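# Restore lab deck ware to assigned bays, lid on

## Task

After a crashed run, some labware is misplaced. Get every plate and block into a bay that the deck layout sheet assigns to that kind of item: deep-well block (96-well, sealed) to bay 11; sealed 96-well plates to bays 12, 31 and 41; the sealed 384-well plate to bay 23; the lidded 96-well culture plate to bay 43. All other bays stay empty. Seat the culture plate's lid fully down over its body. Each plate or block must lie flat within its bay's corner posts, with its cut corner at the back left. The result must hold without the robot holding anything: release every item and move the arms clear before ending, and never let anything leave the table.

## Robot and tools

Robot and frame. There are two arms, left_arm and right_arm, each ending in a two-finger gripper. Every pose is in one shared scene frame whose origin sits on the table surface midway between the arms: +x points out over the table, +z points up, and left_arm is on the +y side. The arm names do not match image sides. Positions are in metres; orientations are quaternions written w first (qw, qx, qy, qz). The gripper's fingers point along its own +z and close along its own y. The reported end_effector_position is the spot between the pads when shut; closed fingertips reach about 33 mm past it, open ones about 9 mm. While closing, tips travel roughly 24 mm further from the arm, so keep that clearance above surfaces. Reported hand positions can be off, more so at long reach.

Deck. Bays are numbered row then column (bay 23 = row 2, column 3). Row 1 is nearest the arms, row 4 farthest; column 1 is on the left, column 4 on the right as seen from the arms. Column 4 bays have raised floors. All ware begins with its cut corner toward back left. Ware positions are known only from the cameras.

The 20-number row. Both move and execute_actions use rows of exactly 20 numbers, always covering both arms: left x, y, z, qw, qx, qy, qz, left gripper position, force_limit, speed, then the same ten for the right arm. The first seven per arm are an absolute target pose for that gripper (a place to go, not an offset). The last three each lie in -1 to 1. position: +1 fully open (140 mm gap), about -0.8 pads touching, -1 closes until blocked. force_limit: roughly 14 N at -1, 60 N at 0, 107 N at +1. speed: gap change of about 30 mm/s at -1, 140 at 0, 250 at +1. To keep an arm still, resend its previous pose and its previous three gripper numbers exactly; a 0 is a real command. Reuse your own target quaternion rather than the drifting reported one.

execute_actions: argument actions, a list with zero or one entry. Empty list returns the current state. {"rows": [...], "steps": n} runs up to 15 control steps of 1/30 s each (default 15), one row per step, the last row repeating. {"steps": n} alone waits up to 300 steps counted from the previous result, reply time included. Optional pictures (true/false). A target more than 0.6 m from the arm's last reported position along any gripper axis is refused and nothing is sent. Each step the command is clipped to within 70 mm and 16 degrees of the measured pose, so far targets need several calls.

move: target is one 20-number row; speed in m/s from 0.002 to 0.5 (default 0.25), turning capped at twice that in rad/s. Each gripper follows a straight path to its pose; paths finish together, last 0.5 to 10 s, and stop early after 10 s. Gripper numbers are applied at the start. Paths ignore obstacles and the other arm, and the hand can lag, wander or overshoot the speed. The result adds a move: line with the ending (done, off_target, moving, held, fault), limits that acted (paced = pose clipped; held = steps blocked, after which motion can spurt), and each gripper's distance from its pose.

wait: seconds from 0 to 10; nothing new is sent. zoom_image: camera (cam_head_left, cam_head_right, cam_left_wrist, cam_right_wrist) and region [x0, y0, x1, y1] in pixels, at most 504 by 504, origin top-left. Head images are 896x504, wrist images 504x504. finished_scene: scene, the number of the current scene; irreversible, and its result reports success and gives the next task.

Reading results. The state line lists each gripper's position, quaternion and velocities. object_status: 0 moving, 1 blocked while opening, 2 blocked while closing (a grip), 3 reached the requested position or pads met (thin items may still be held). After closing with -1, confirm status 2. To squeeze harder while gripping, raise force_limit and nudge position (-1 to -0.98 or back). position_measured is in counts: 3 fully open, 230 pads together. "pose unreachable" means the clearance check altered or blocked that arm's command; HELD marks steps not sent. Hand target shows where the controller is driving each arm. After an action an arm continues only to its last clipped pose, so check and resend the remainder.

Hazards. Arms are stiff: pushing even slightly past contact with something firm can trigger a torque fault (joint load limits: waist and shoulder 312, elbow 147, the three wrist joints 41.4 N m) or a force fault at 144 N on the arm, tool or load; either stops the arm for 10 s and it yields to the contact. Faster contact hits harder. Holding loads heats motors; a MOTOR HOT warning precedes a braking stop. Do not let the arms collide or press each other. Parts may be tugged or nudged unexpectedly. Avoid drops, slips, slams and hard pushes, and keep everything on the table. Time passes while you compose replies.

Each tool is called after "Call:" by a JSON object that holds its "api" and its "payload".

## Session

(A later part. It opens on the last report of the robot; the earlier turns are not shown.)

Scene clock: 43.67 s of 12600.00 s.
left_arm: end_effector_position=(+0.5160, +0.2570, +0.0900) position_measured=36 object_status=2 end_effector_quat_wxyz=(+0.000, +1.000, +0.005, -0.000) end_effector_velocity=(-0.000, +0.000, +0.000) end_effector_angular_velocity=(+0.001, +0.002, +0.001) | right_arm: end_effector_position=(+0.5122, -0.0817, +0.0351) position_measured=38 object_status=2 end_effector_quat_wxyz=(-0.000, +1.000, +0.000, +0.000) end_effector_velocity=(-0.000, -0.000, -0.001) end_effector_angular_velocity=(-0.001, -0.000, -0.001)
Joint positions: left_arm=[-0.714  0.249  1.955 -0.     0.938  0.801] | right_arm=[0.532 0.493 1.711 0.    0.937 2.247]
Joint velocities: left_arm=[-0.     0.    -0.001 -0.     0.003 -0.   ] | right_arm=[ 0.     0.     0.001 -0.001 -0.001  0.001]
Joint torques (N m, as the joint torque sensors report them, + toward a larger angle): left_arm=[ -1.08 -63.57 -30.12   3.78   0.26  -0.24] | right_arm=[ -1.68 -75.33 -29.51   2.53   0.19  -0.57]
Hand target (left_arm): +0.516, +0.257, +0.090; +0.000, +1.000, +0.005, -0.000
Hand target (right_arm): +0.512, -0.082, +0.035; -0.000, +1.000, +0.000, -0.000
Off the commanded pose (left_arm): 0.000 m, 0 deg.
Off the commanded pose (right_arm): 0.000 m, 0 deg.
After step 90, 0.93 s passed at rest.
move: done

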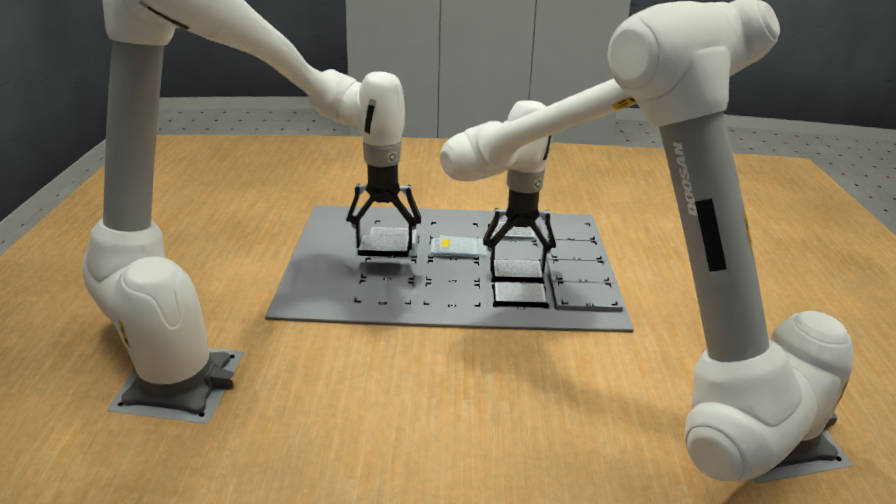

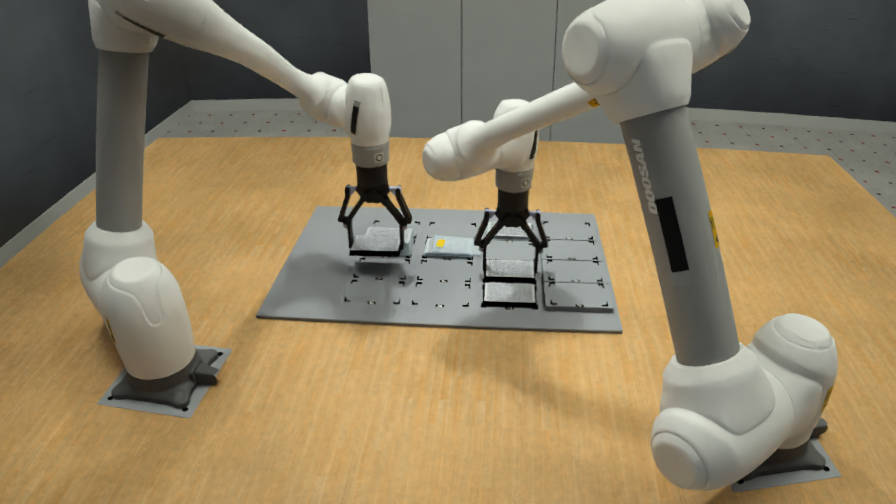

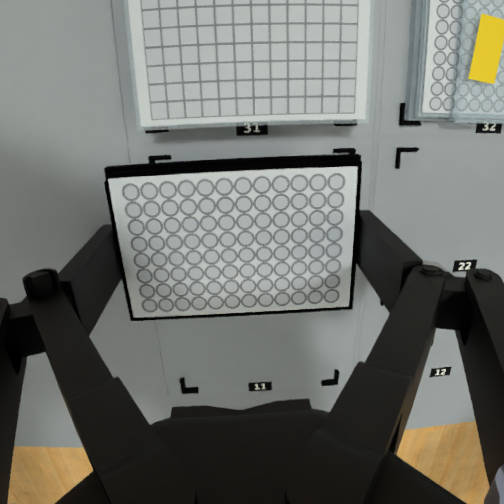

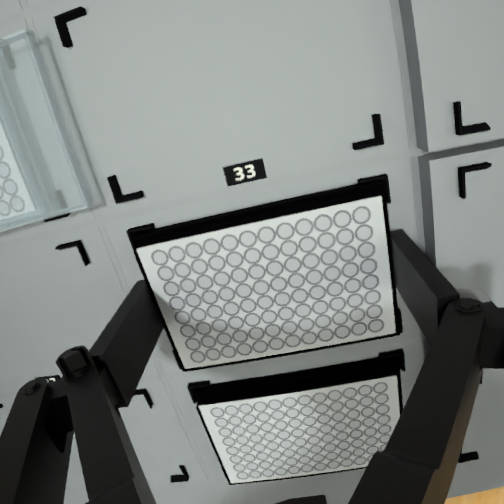

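Call:
{"api": "move", "payload": {"target": [0.516,0.257,0.09,0,1,0.005,0,0.58,-0.4,-1,0.5112,-0.0815,0.0355,0,1,0.002,0,0.58,-0.4,-1], "speed": 0.01}}

Call:
{"api": "move", "payload": {"target": [0.516,0.257,0.09,0,1,0.005,0,0.58,-0.4,-1,0.5112,-0.0815,0.0338,0,1,0.002,0,0.58,-0.4,-1], "speed": 0.01}}

Call:
{"api": "zoom_image", "payload": {"camera": "cam_right_wrist", "region": [100,140,430,400]}}

Scene clock: 49.23 s of 12600.00 s.
left_arm: end_effector_position=(+0.5160, +0.2570, +0.0900) position_measured=36 object_status=2 end_effector_quat_wxyz=(+0.000, +1.000, +0.005, -0.000) end_effector_velocity=(-0.001, +0.001, +0.000) end_effector_angular_velocity=(+0.001, +0.003, +0.002) | right_arm: end_effector_position=(+0.5112, -0.0815, +0.0355) position_measured=38 object_status=2 end_effector_quat_wxyz=(+0.000, +1.000, +0.002, +0.000) end_effector_velocity=(-0.001, +0.001, +0.001) end_effector_angular_velocity=(-0.000, -0.001, +0.002)
Joint positions: left_arm=[-0.714  0.249  1.955 -0.     0.938  0.801] | right_arm=[ 0.533  0.492  1.712 -0.     0.937  2.244]
Joint velocities: left_arm=[ 0.001 -0.001  0.001 -0.001  0.003 -0.   ] | right_arm=[ 0.002 -0.002  0.001 -0.001  0.    -0.   ]
Joint torques (N m, as the joint torque sensors report them, + toward a larger angle): left_arm=[ -1.22 -63.65 -30.05   3.71   0.26  -0.18] | right_arm=[  1.71 -80.28 -30.75   2.81   1.64  -0.54]
Hand target (left_arm): +0.516, +0.257, +0.090; +0.000, +1.000, +0.005, -0.000
Hand target (right_arm): +0.511, -0.082, +0.036; -0.000, +1.000, +0.002, +0.000
Off the commanded pose (left_arm): 0.000 m, 0 deg.
Off the commanded pose (right_arm): 0.000 m, 0 deg.
After step 90, 1.87 s passed at rest.
move: done

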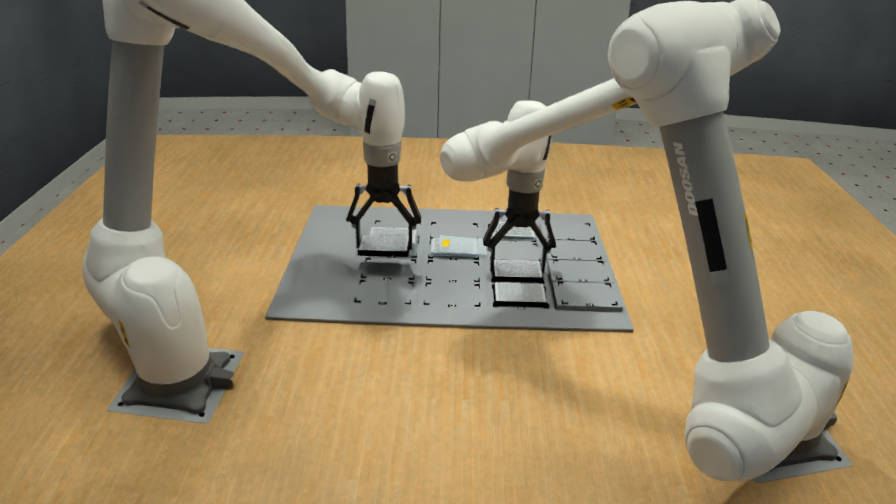

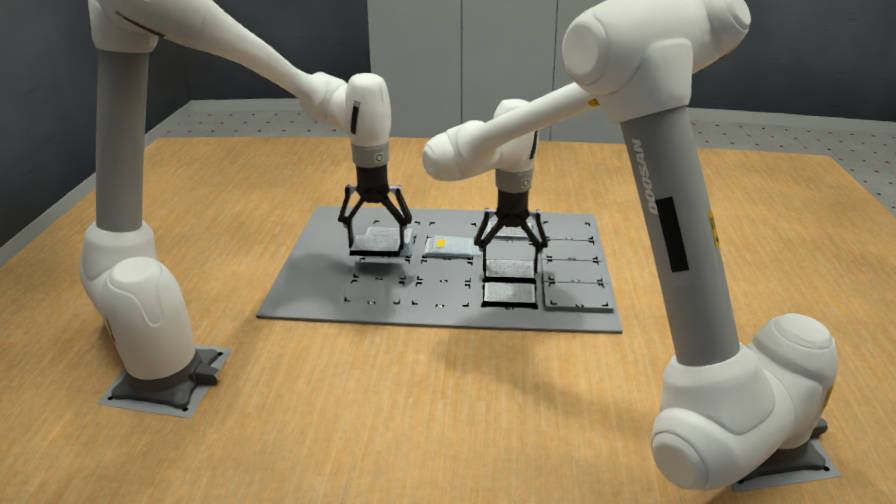

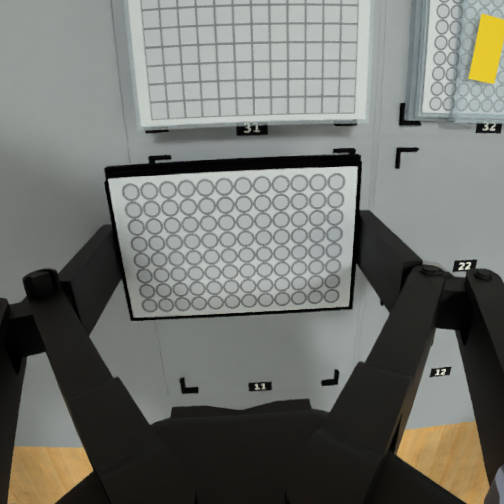

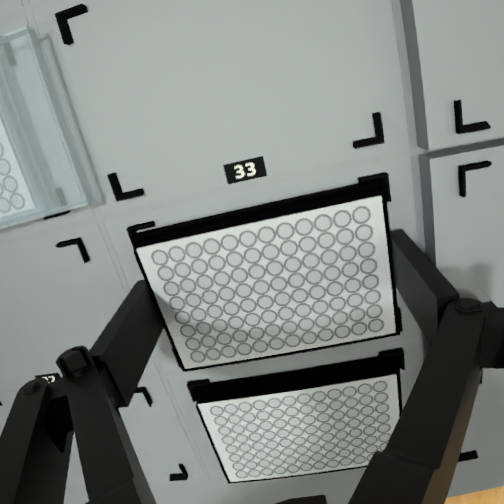

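Scene clock: 49.93 s of 12600.00 s.
left_arm: end_effector_position=(+0.5160, +0.2570, +0.0900) position_measured=36 object_status=2 end_effector_quat_wxyz=(+0.000, +1.000, +0.005, +0.000) end_effector_velocity=(-0.000, +0.000, -0.001) end_effector_angular_velocity=(+0.001, +0.001, +0.000) | right_arm: end_effector_position=(+0.5112, -0.0815, +0.0339) position_measured=38 object_status=2 end_effector_quat_wxyz=(-0.000, +1.000, +0.002, +0.000) end_effector_velocity=(+0.000, -0.000, +0.000) end_effector_angular_velocity=(-0.000, -0.001, +0.001)
Joint positions: left_arm=[-0.714  0.249  1.955 -0.     0.938  0.801] | right_arm=[ 0.533  0.494  1.713 -0.     0.935  2.244]
Joint velocities: left_arm=[-0.     0.     0.001  0.     0.    -0.001] | right_arm=[-0.    -0.     0.    -0.001 -0.    -0.   ]
Joint torques (N m, as the joint torque sensors report them, + toward a larger angle): left_arm=[ -1.17 -64.12 -30.54   3.76   0.3   -0.34] | right_arm=[  1.25 -67.82 -25.53   2.23   1.07  -1.24]
Hand target (left_arm): +0.516, +0.257, +0.090; -0.000, +1.000, +0.005, -0.000
Hand target (right_arm): +0.511, -0.082, +0.034; -0.000, +1.000, +0.002, -0.000
Off the commanded pose (left_arm): 0.000 m, 0 deg.
Off the commanded pose (right_arm): 0.000 m, 0 deg.
move: done

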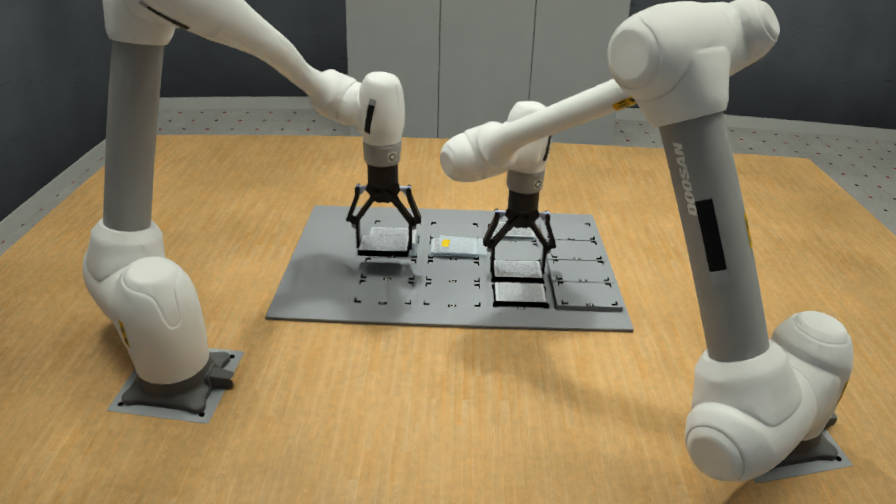

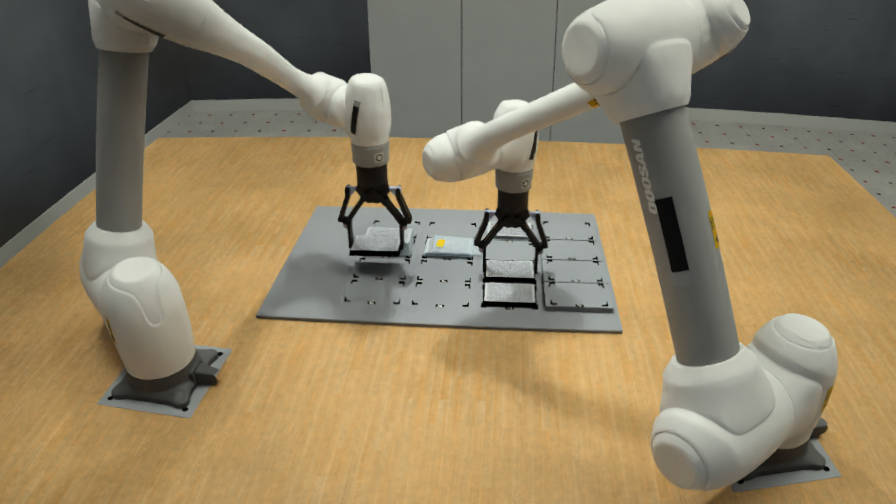

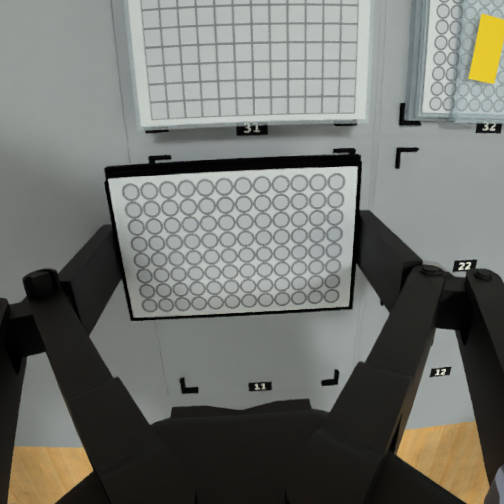

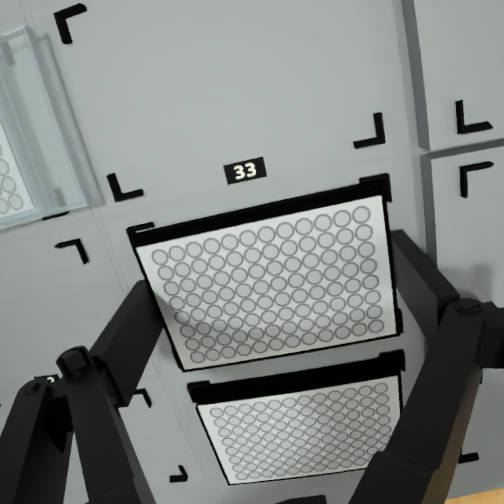

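Region (100, 140, 430, 400) of cam_right_wrist's 504x504 image, scaled by 1.527, with more detail than that image has; it fills the top 397 rows of this view, and the rest is white.

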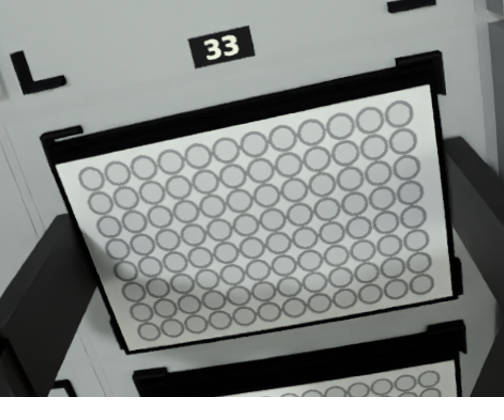

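Call:
{"api": "move", "payload": {"target": [0.516,0.257,0.09,0,1,0.005,0,0.58,-0.4,-1,0.512,-0.0818,0.0348,0,1,-0.002,0,0.58,-0.4,-1], "speed": 0.01}}

Call:
{"api": "move", "payload": {"target": [0.516,0.257,0.09,0,1,0.005,0,0.58,-0.4,-1,0.512,-0.0818,0.0335,0,1,-0.002,0,0.58,-0.4,-1], "speed": 0.01}}

Call:
{"api": "zoom_image", "payload": {"camera": "cam_right_wrist", "region": [100,140,430,400]}}

Scene clock: 56.13 s of 12600.00 s.
left_arm: end_effector_position=(+0.5160, +0.2570, +0.0900) position_measured=36 object_status=2 end_effector_quat_wxyz=(+0.000, +1.000, +0.005, +0.000) end_effector_velocity=(+0.000, +0.000, -0.000) end_effector_angular_velocity=(+0.001, +0.000, -0.001) | right_arm: end_effector_position=(+0.5120, -0.0818, +0.0347) position_measured=38 object_status=2 end_effector_quat_wxyz=(-0.000, +1.000, -0.002, -0.000) end_effector_velocity=(-0.000, +0.001, +0.000) end_effector_angular_velocity=(+0.001, +0.000, -0.001)
Joint positions: left_arm=[-0.714  0.249  1.955  0.     0.938  0.801] | right_arm=[0.532 0.493 1.712 0.    0.937 2.251]
Joint velocities: left_arm=[-0.     0.001 -0.     0.001  0.001  0.   ] | right_arm=[ 0.001  0.    -0.001  0.001  0.     0.001]
Joint torques (N m, as the joint torque sensors report them, + toward a larger angle): left_arm=[ -1.09 -63.22 -30.36   3.67   0.36  -0.28] | right_arm=[ -4.31 -79.64 -33.54   1.2    0.21  -1.33]
Hand target (left_arm): +0.516, +0.257, +0.090; -0.000, +1.000, +0.005, -0.000
Hand target (right_arm): +0.512, -0.082, +0.035; +0.000, +1.000, -0.002, -0.000
Off the commanded pose (left_arm): 0.000 m, 0 deg.
Off the commanded pose (right_arm): 0.000 m, 0 deg.
After step 90, 2.50 s passed at rest.
move: done

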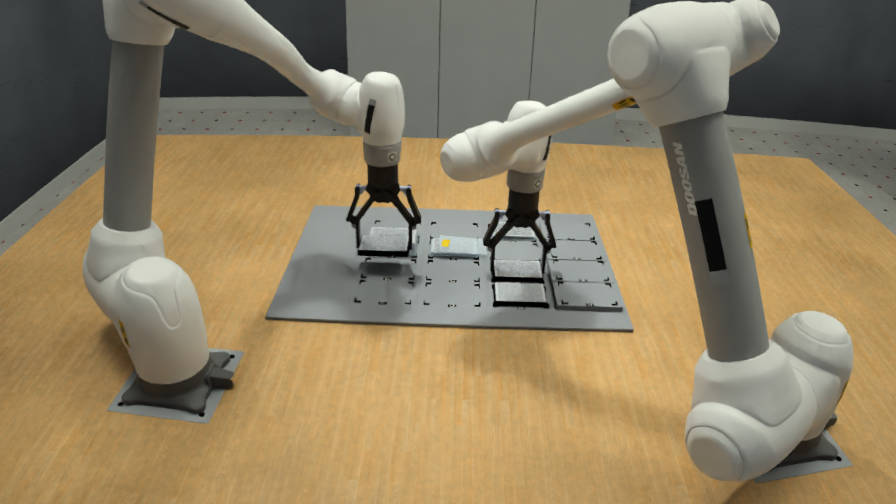

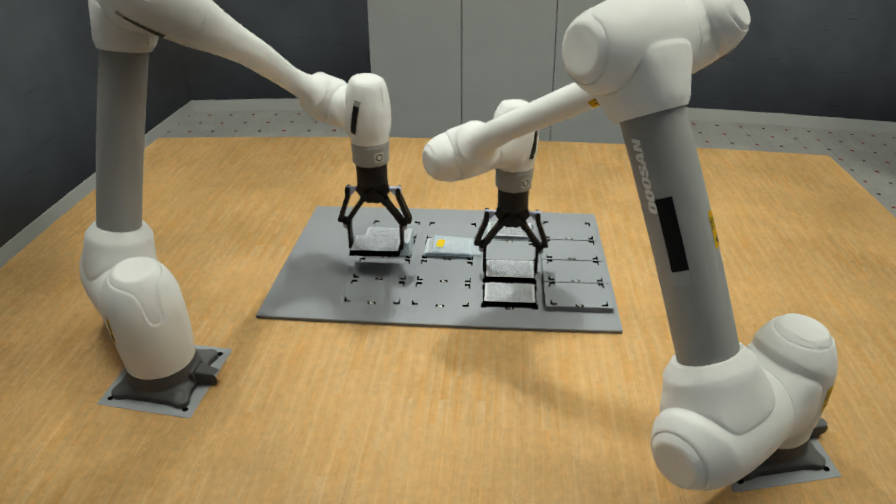

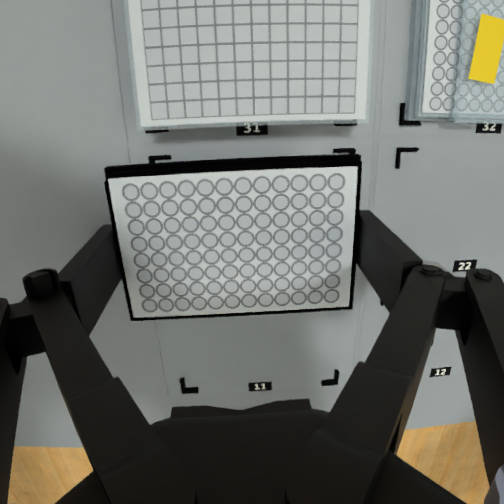

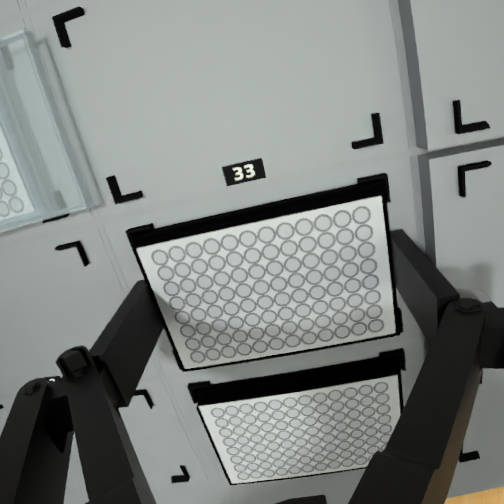

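Scene clock: 56.83 s of 12600.00 s.
left_arm: end_effector_position=(+0.5160, +0.2570, +0.0900) position_measured=36 object_status=2 end_effector_quat_wxyz=(+0.000, +1.000, +0.005, +0.000) end_effector_velocity=(-0.000, +0.000, +0.000) end_effector_angular_velocity=(+0.001, +0.002, +0.001) | right_arm: end_effector_position=(+0.5120, -0.0818, +0.0336) position_measured=38 object_status=2 end_effector_quat_wxyz=(-0.000, +1.000, -0.002, +0.000) end_effector_velocity=(+0.000, +0.000, +0.000) end_effector_angular_velocity=(+0.000, -0.001, +0.000)
Joint positions: left_arm=[-0.714  0.249  1.955  0.     0.938  0.801] | right_arm=[0.532 0.495 1.712 0.    0.935 2.251]
Joint velocities: left_arm=[ 0.     0.    -0.001 -0.001  0.002 -0.001] | right_arm=[ 0.  0. -0. -0. -0. -0.]
Joint torques (N m, as the joint torque sensors report them, + toward a larger angle): left_arm=[ -1.11 -63.39 -30.14   3.67   0.34  -0.37] | right_arm=[ -3.56 -65.29 -24.01   1.03  -1.5   -0.35]
Hand target (left_arm): +0.516, +0.257, +0.090; -0.000, +1.000, +0.005, -0.000
Hand target (right_arm): +0.512, -0.082, +0.034; -0.000, +1.000, -0.002, -0.000
Off the commanded pose (left_arm): 0.000 m, 0 deg.
Off the commanded pose (right_arm): 0.000 m, 0 deg.
move: done

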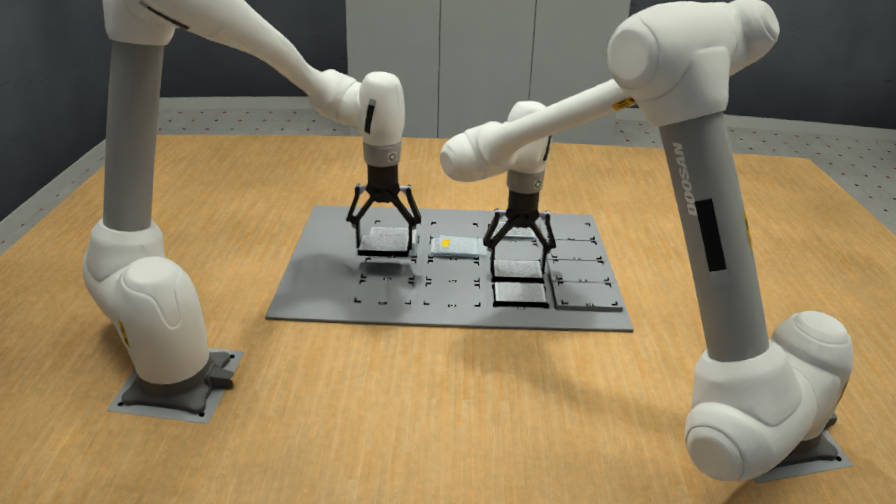

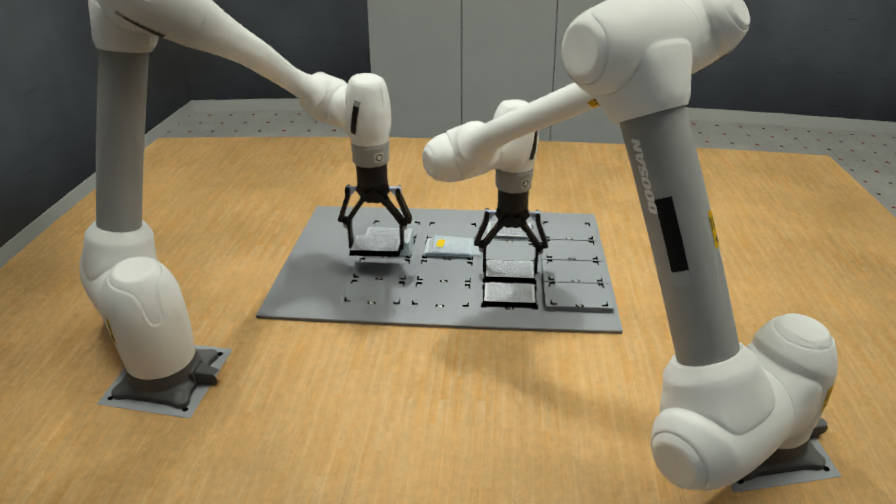

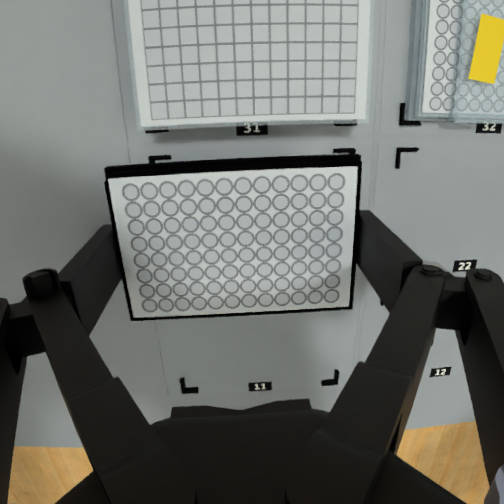

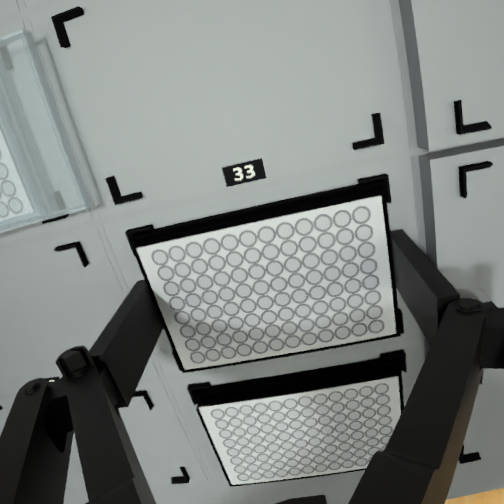

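Region (100, 140, 430, 400) of cam_right_wrist's 504x504 image, scaled by 1.527, with more detail than that image has; it fills the top 397 rows of this view, and the rest is white.

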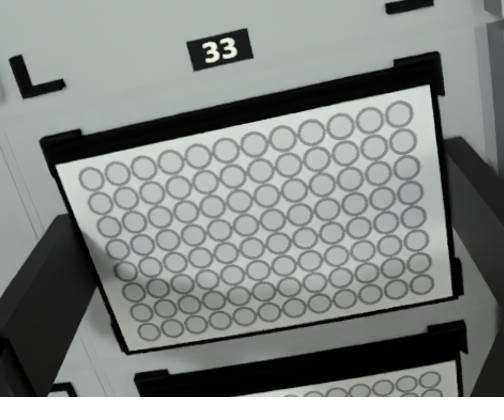

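Probably inside. Release and inspect.

Call:
{"api": "move", "payload": {"target": [0.516,0.257,0.09,0,1,0.005,0,0.58,-0.4,-1,0.512,-0.0815,0.034,0,1,0,0,0.9,-0.4,-0.5], "speed": 0.01}}

Call:
{"api": "move", "payload": {"target": [0.516,0.257,0.09,0,1,0.005,0,0.58,-0.4,-1,0.47,-0.0815,0.12,0,1,0,0,0.9,-0.4,-0.5], "speed": 0.15}}

Call:
{"api": "zoom_image", "payload": {"camera": "cam_right_wrist", "region": [100,60,430,360]}}

Scene clock: 63.97 s of 12600.00 s.
left_arm: end_effector_position=(+0.5160, +0.2570, +0.0900) position_measured=36 object_status=2 end_effector_quat_wxyz=(+0.000, +1.000, +0.005, +0.000) end_effector_velocity=(+0.000, +0.000, -0.000) end_effector_angular_velocity=(-0.000, -0.000, -0.000) | right_arm: end_effector_position=(+0.5120, -0.0815, +0.0340) position_measured=16 object_status=3 end_effector_quat_wxyz=(+0.000, +1.000, -0.000, -0.000) end_effector_velocity=(-0.001, +0.001, +0.000) end_effector_angular_velocity=(+0.000, -0.001, +0.003)
Joint positions: left_arm=[-0.714  0.249  1.955  0.     0.938  0.801] | right_arm=[ 0.532  0.494  1.712 -0.     0.935  2.248]
Joint velocities: left_arm=[ 0.     0.     0.     0.    -0.001  0.   ] | right_arm=[ 0.002 -0.    -0.    -0.001 -0.    -0.001]
Joint torques (N m, as the joint torque sensors report them, + toward a larger angle): left_arm=[ -0.32 -63.84 -30.46   3.8    0.4   -0.22] | right_arm=[ -2.23 -77.46 -34.38   3.52  -0.17  -0.01]
Hand target (left_arm): +0.516, +0.257, +0.090; -0.000, +1.000, +0.005, +0.000
Hand target (right_arm): +0.512, -0.081, +0.034; +0.000, +1.000, -0.000, +0.000
Off the commanded pose (left_arm): 0.000 m, 0 deg.
Off the commanded pose (right_arm): 0.000 m, 0 deg.
After step 90, 3.43 s passed at rest.
move: done

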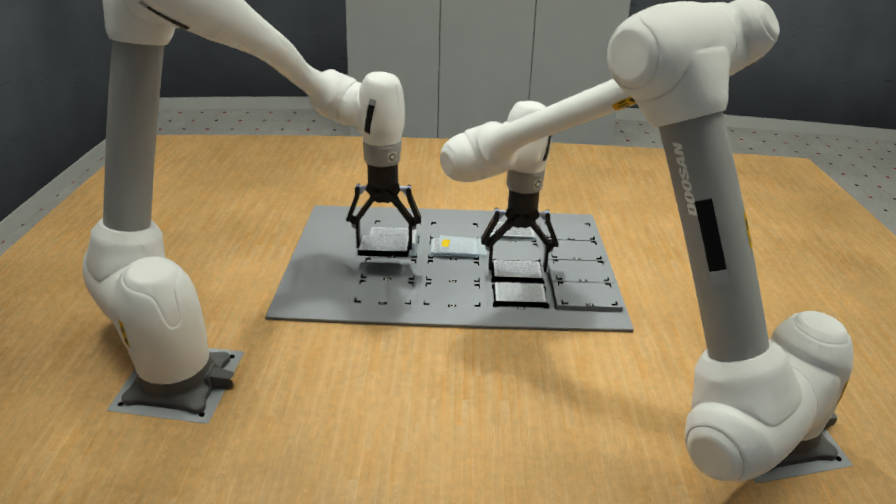

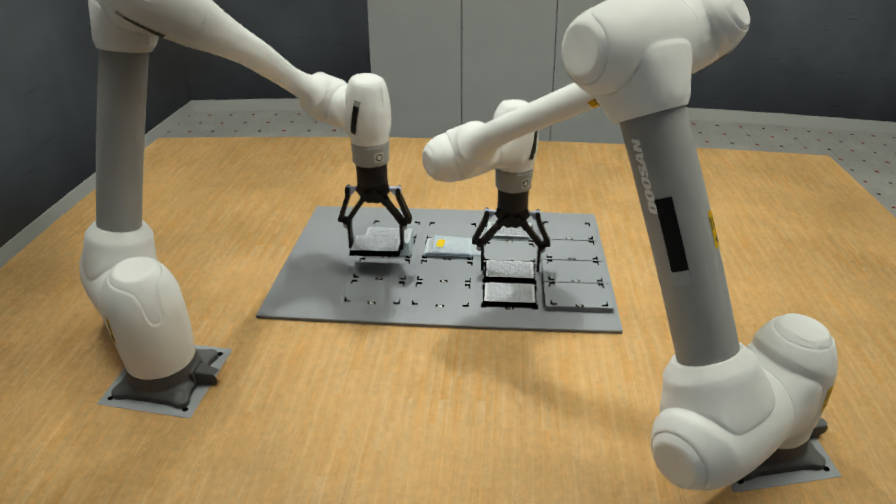

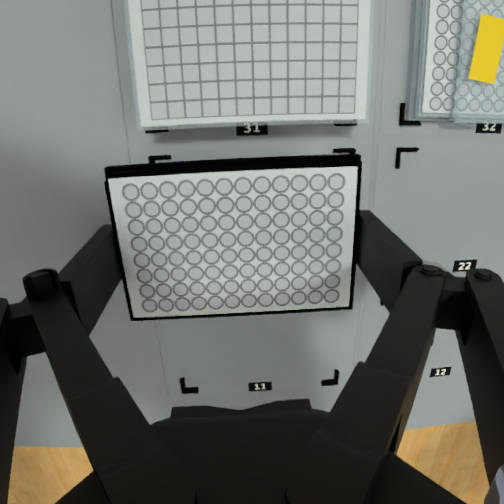

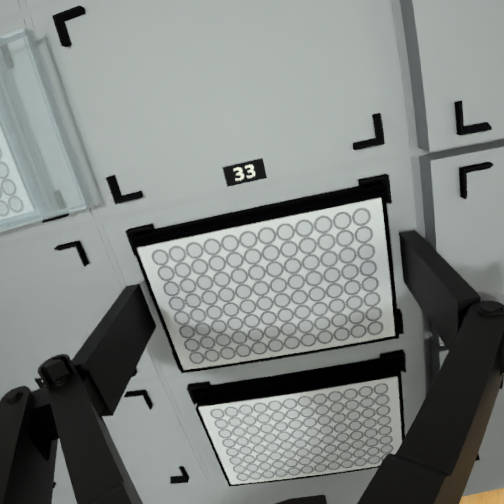

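Scene clock: 65.00 s of 12600.00 s.
left_arm: end_effector_position=(+0.5160, +0.2570, +0.0900) position_measured=36 object_status=2 end_effector_quat_wxyz=(+0.000, +1.000, +0.005, +0.000) end_effector_velocity=(+0.000, -0.000, +0.000) end_effector_angular_velocity=(+0.000, -0.002, -0.002) | right_arm: end_effector_position=(+0.4701, -0.0815, +0.1199) position_measured=16 object_status=3 end_effector_quat_wxyz=(-0.000, +1.000, -0.000, -0.000) end_effector_velocity=(-0.001, +0.001, +0.001) end_effector_angular_velocity=(+0.001, +0.001, +0.000)
Joint positions: left_arm=[-0.714  0.249  1.955  0.     0.938  0.801] | right_arm=[0.569 0.376 1.713 0.    1.053 2.285]
Joint velocities: left_arm=[-0.001 -0.    -0.     0.002 -0.     0.   ] | right_arm=[ 0.001 -0.    -0.001  0.001  0.001  0.001]
Joint torques (N m, as the joint torque sensors report them, + toward a larger angle): left_arm=[ -0.92 -63.99 -30.41   3.74   0.21  -0.23] | right_arm=[  3.46 -73.51 -36.73   3.29   0.49  -0.25]
Hand target (left_arm): +0.516, +0.257, +0.090; -0.000, +1.000, +0.005, -0.000
Hand target (right_arm): +0.470, -0.081, +0.120; +0.000, +1.000, -0.000, +0.000
Off the commanded pose (left_arm): 0.000 m, 0 deg.
Off the commanded pose (right_arm): 0.000 m, 0 deg.
move: done

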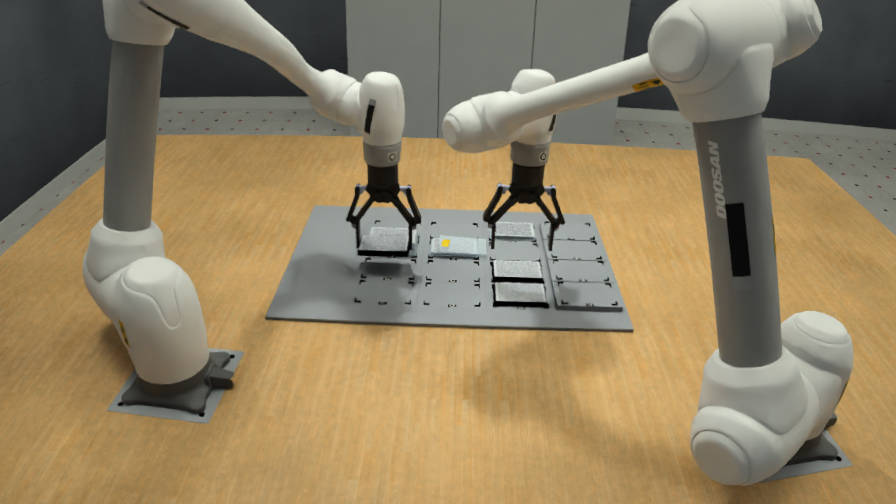

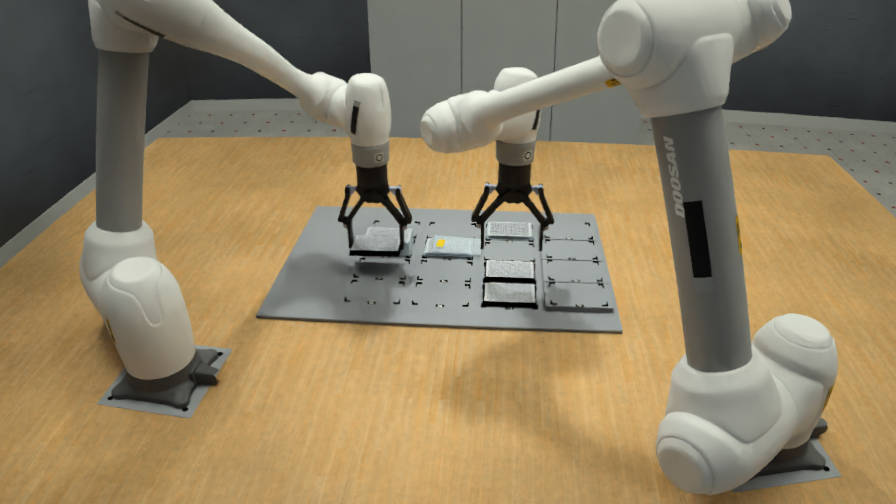

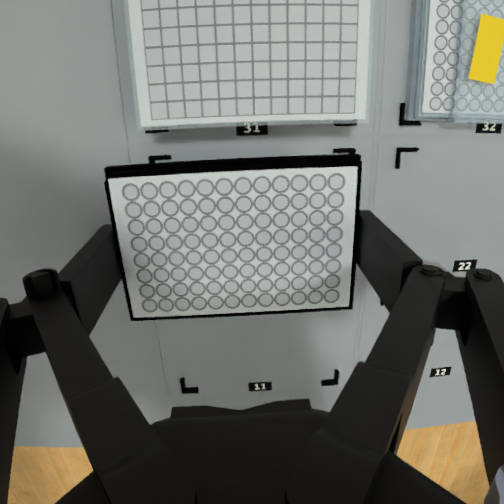

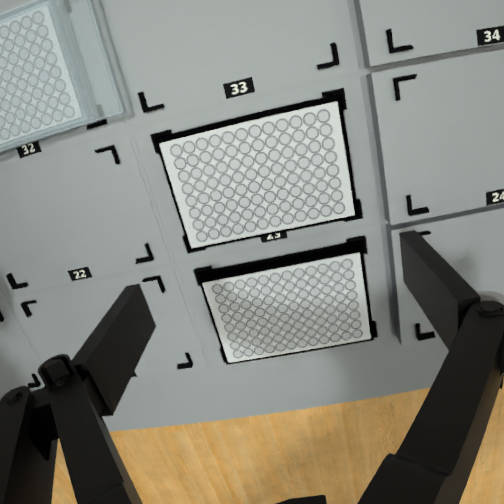

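Region (100, 60, 430, 360) of cam_right_wrist's 504x504 image, scaled by 1.527, with more detail than that image has; it fills the top 458 rows of this view, and the rest is white.

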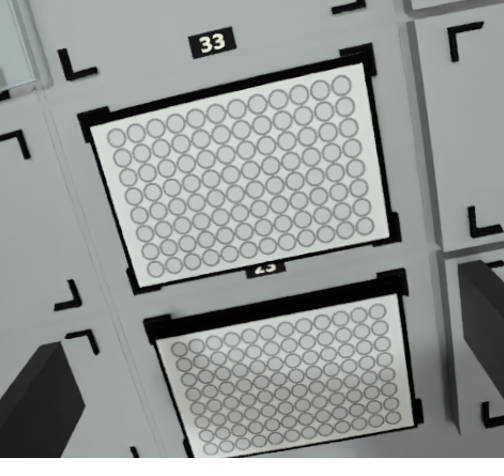

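Call:
{"api": "move", "payload": {"target": [0.506,0.081,0.05,0,1,0.005,0,0.58,-0.4,-1,0.55,-0.42,0.18,0,1,0,0,0.9,-0.4,-0.5], "speed": 0.3}}

Call:
{"api": "move", "payload": {"target": [0.506,0.081,0.036,0,1,0.005,0,0.58,-0.4,-1,0.55,-0.42,0.18,0,1,0,0,0.9,-0.4,-0.5], "speed": 0.03}}

Call:
{"api": "zoom_image", "payload": {"camera": "cam_left_wrist", "region": [80,80,400,340]}}

Scene clock: 72.10 s of 12600.00 s.
left_arm: end_effector_position=(+0.5058, +0.0808, +0.0502) position_measured=36 object_status=2 end_effector_quat_wxyz=(+0.000, +1.000, +0.005, -0.000) end_effector_velocity=(-0.000, -0.001, -0.000) end_effector_angular_velocity=(+0.000, -0.000, -0.001) | right_arm: end_effector_position=(+0.5504, -0.4199, +0.1802) position_measured=16 object_status=3 end_effector_quat_wxyz=(+0.000, +1.000, -0.000, -0.000) end_effector_velocity=(+0.001, -0.001, +0.001) end_effector_angular_velocity=(+0.001, -0.002, +0.000)
Joint positions: left_arm=[-0.9    0.452  1.745 -0.001  0.944  0.615] | right_arm=[ 0.053  0.187  1.846 -0.     1.109  1.768]
Joint velocities: left_arm=[-0.001  0.001 -0.001  0.     0.     0.   ] | right_arm=[-0.002 -0.001 -0.001  0.     0.001 -0.002]
Joint torques (N m, as the joint torque sensors report them, + toward a larger angle): left_arm=[ -1.76 -83.76 -30.52   3.75   0.47  -0.28] | right_arm=[ -1.29 -59.66 -38.98   3.96  -0.17   0.06]
Hand target (left_arm): +0.506, +0.081, +0.050; +0.000, +1.000, +0.005, -0.000
Hand target (right_arm): +0.550, -0.420, +0.180; +0.000, +1.000, -0.000, -0.000
Off the commanded pose (left_arm): 0.000 m, 0 deg.
Off the commanded pose (right_arm): 0.000 m, 0 deg.
After step 90, 2.43 s passed at rest.
move: done

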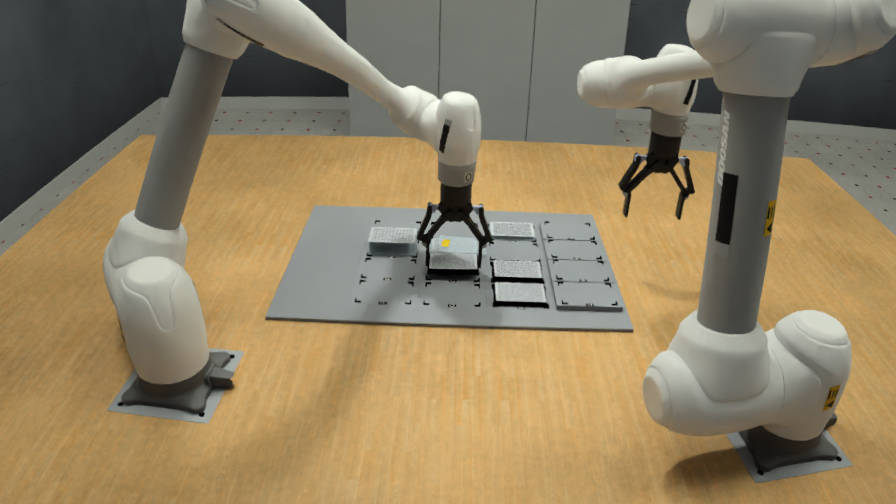

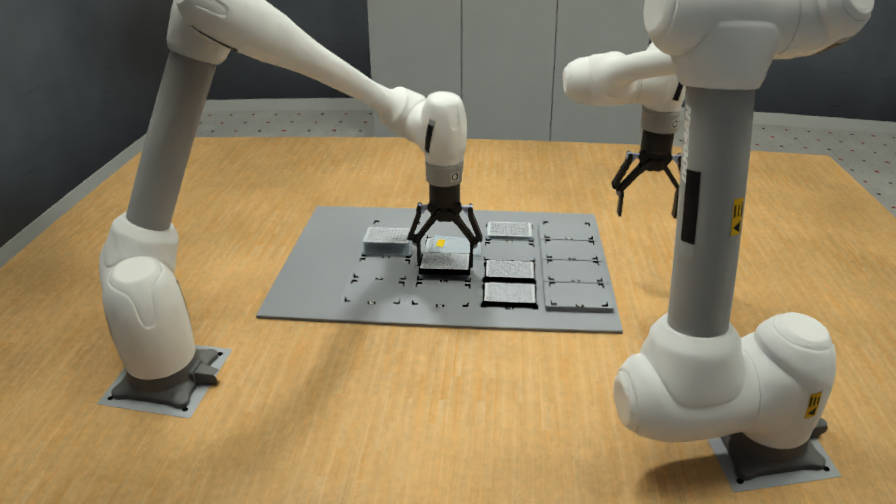

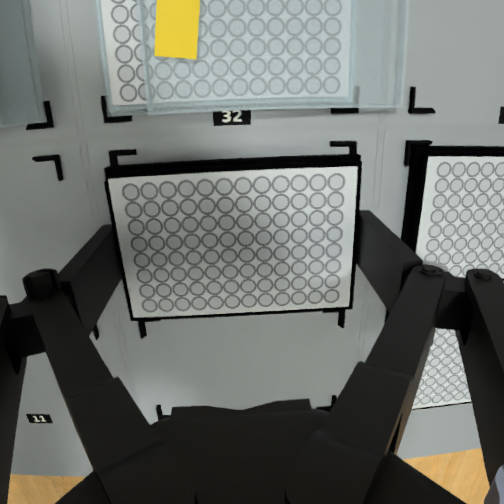

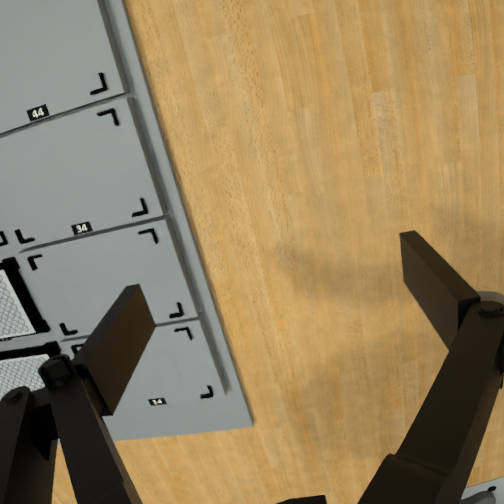

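Scene clock: 72.83 s of 12600.00 s.
left_arm: end_effector_position=(+0.5060, +0.0810, +0.0361) position_measured=36 object_status=2 end_effector_quat_wxyz=(+0.000, +1.000, +0.005, -0.000) end_effector_velocity=(-0.000, -0.000, -0.001) end_effector_angular_velocity=(-0.000, -0.000, -0.001) | right_arm: end_effector_position=(+0.5500, -0.4200, +0.1800) position_measured=16 object_status=3 end_effector_quat_wxyz=(+0.000, +1.000, -0.000, -0.000) end_effector_velocity=(-0.000, -0.000, +0.000) end_effector_angular_velocity=(+0.000, -0.000, -0.000)
Joint positions: left_arm=[-0.9    0.466  1.754 -0.     0.922  0.615] | right_arm=[ 0.053  0.186  1.847 -0.     1.109  1.768]
Joint velocities: left_arm=[-0.     0.001  0.     0.    -0.002  0.   ] | right_arm=[-0. -0.  0.  0.  0.  0.]
Joint torques (N m, as the joint torque sensors report them, + toward a larger angle): left_arm=[ -1.09 -84.41 -29.88   3.5    0.7   -0.42] | right_arm=[  0.64 -54.83 -38.73   4.23  -0.27  -0.7 ]
Hand target (left_arm): +0.506, +0.081, +0.036; +0.000, +1.000, +0.005, -0.000
Hand target (right_arm): +0.550, -0.420, +0.180; -0.000, +1.000, +0.000, -0.000
Off the commanded pose (left_arm): 0.000 m, 0 deg.
Off the commanded pose (right_arm): 0.000 m, 0 deg.
move: done

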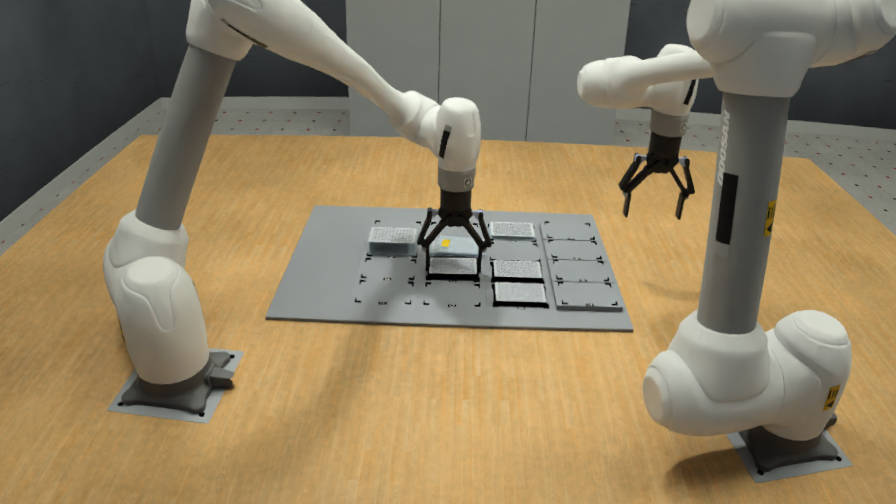

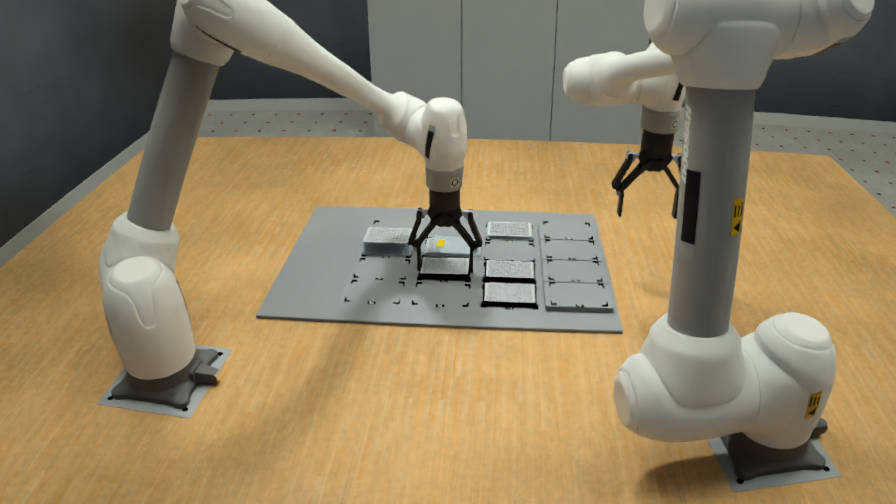

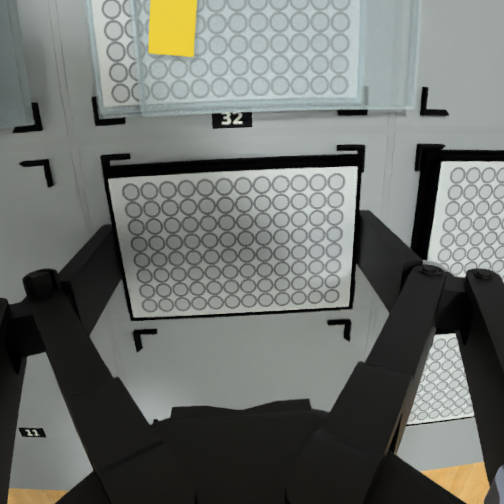

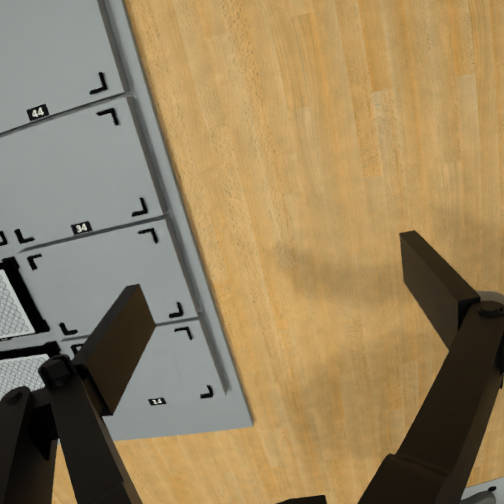

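Region (80, 80, 400, 340) of cam_left_wrist's 504x504 image, scaled by 1.575, with more detail than that image has; it fills the top 410 rows of this view, and the rest is white.

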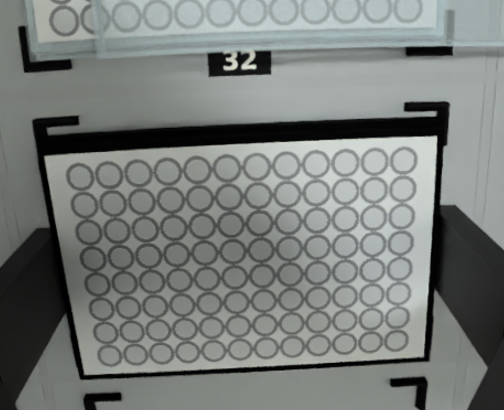

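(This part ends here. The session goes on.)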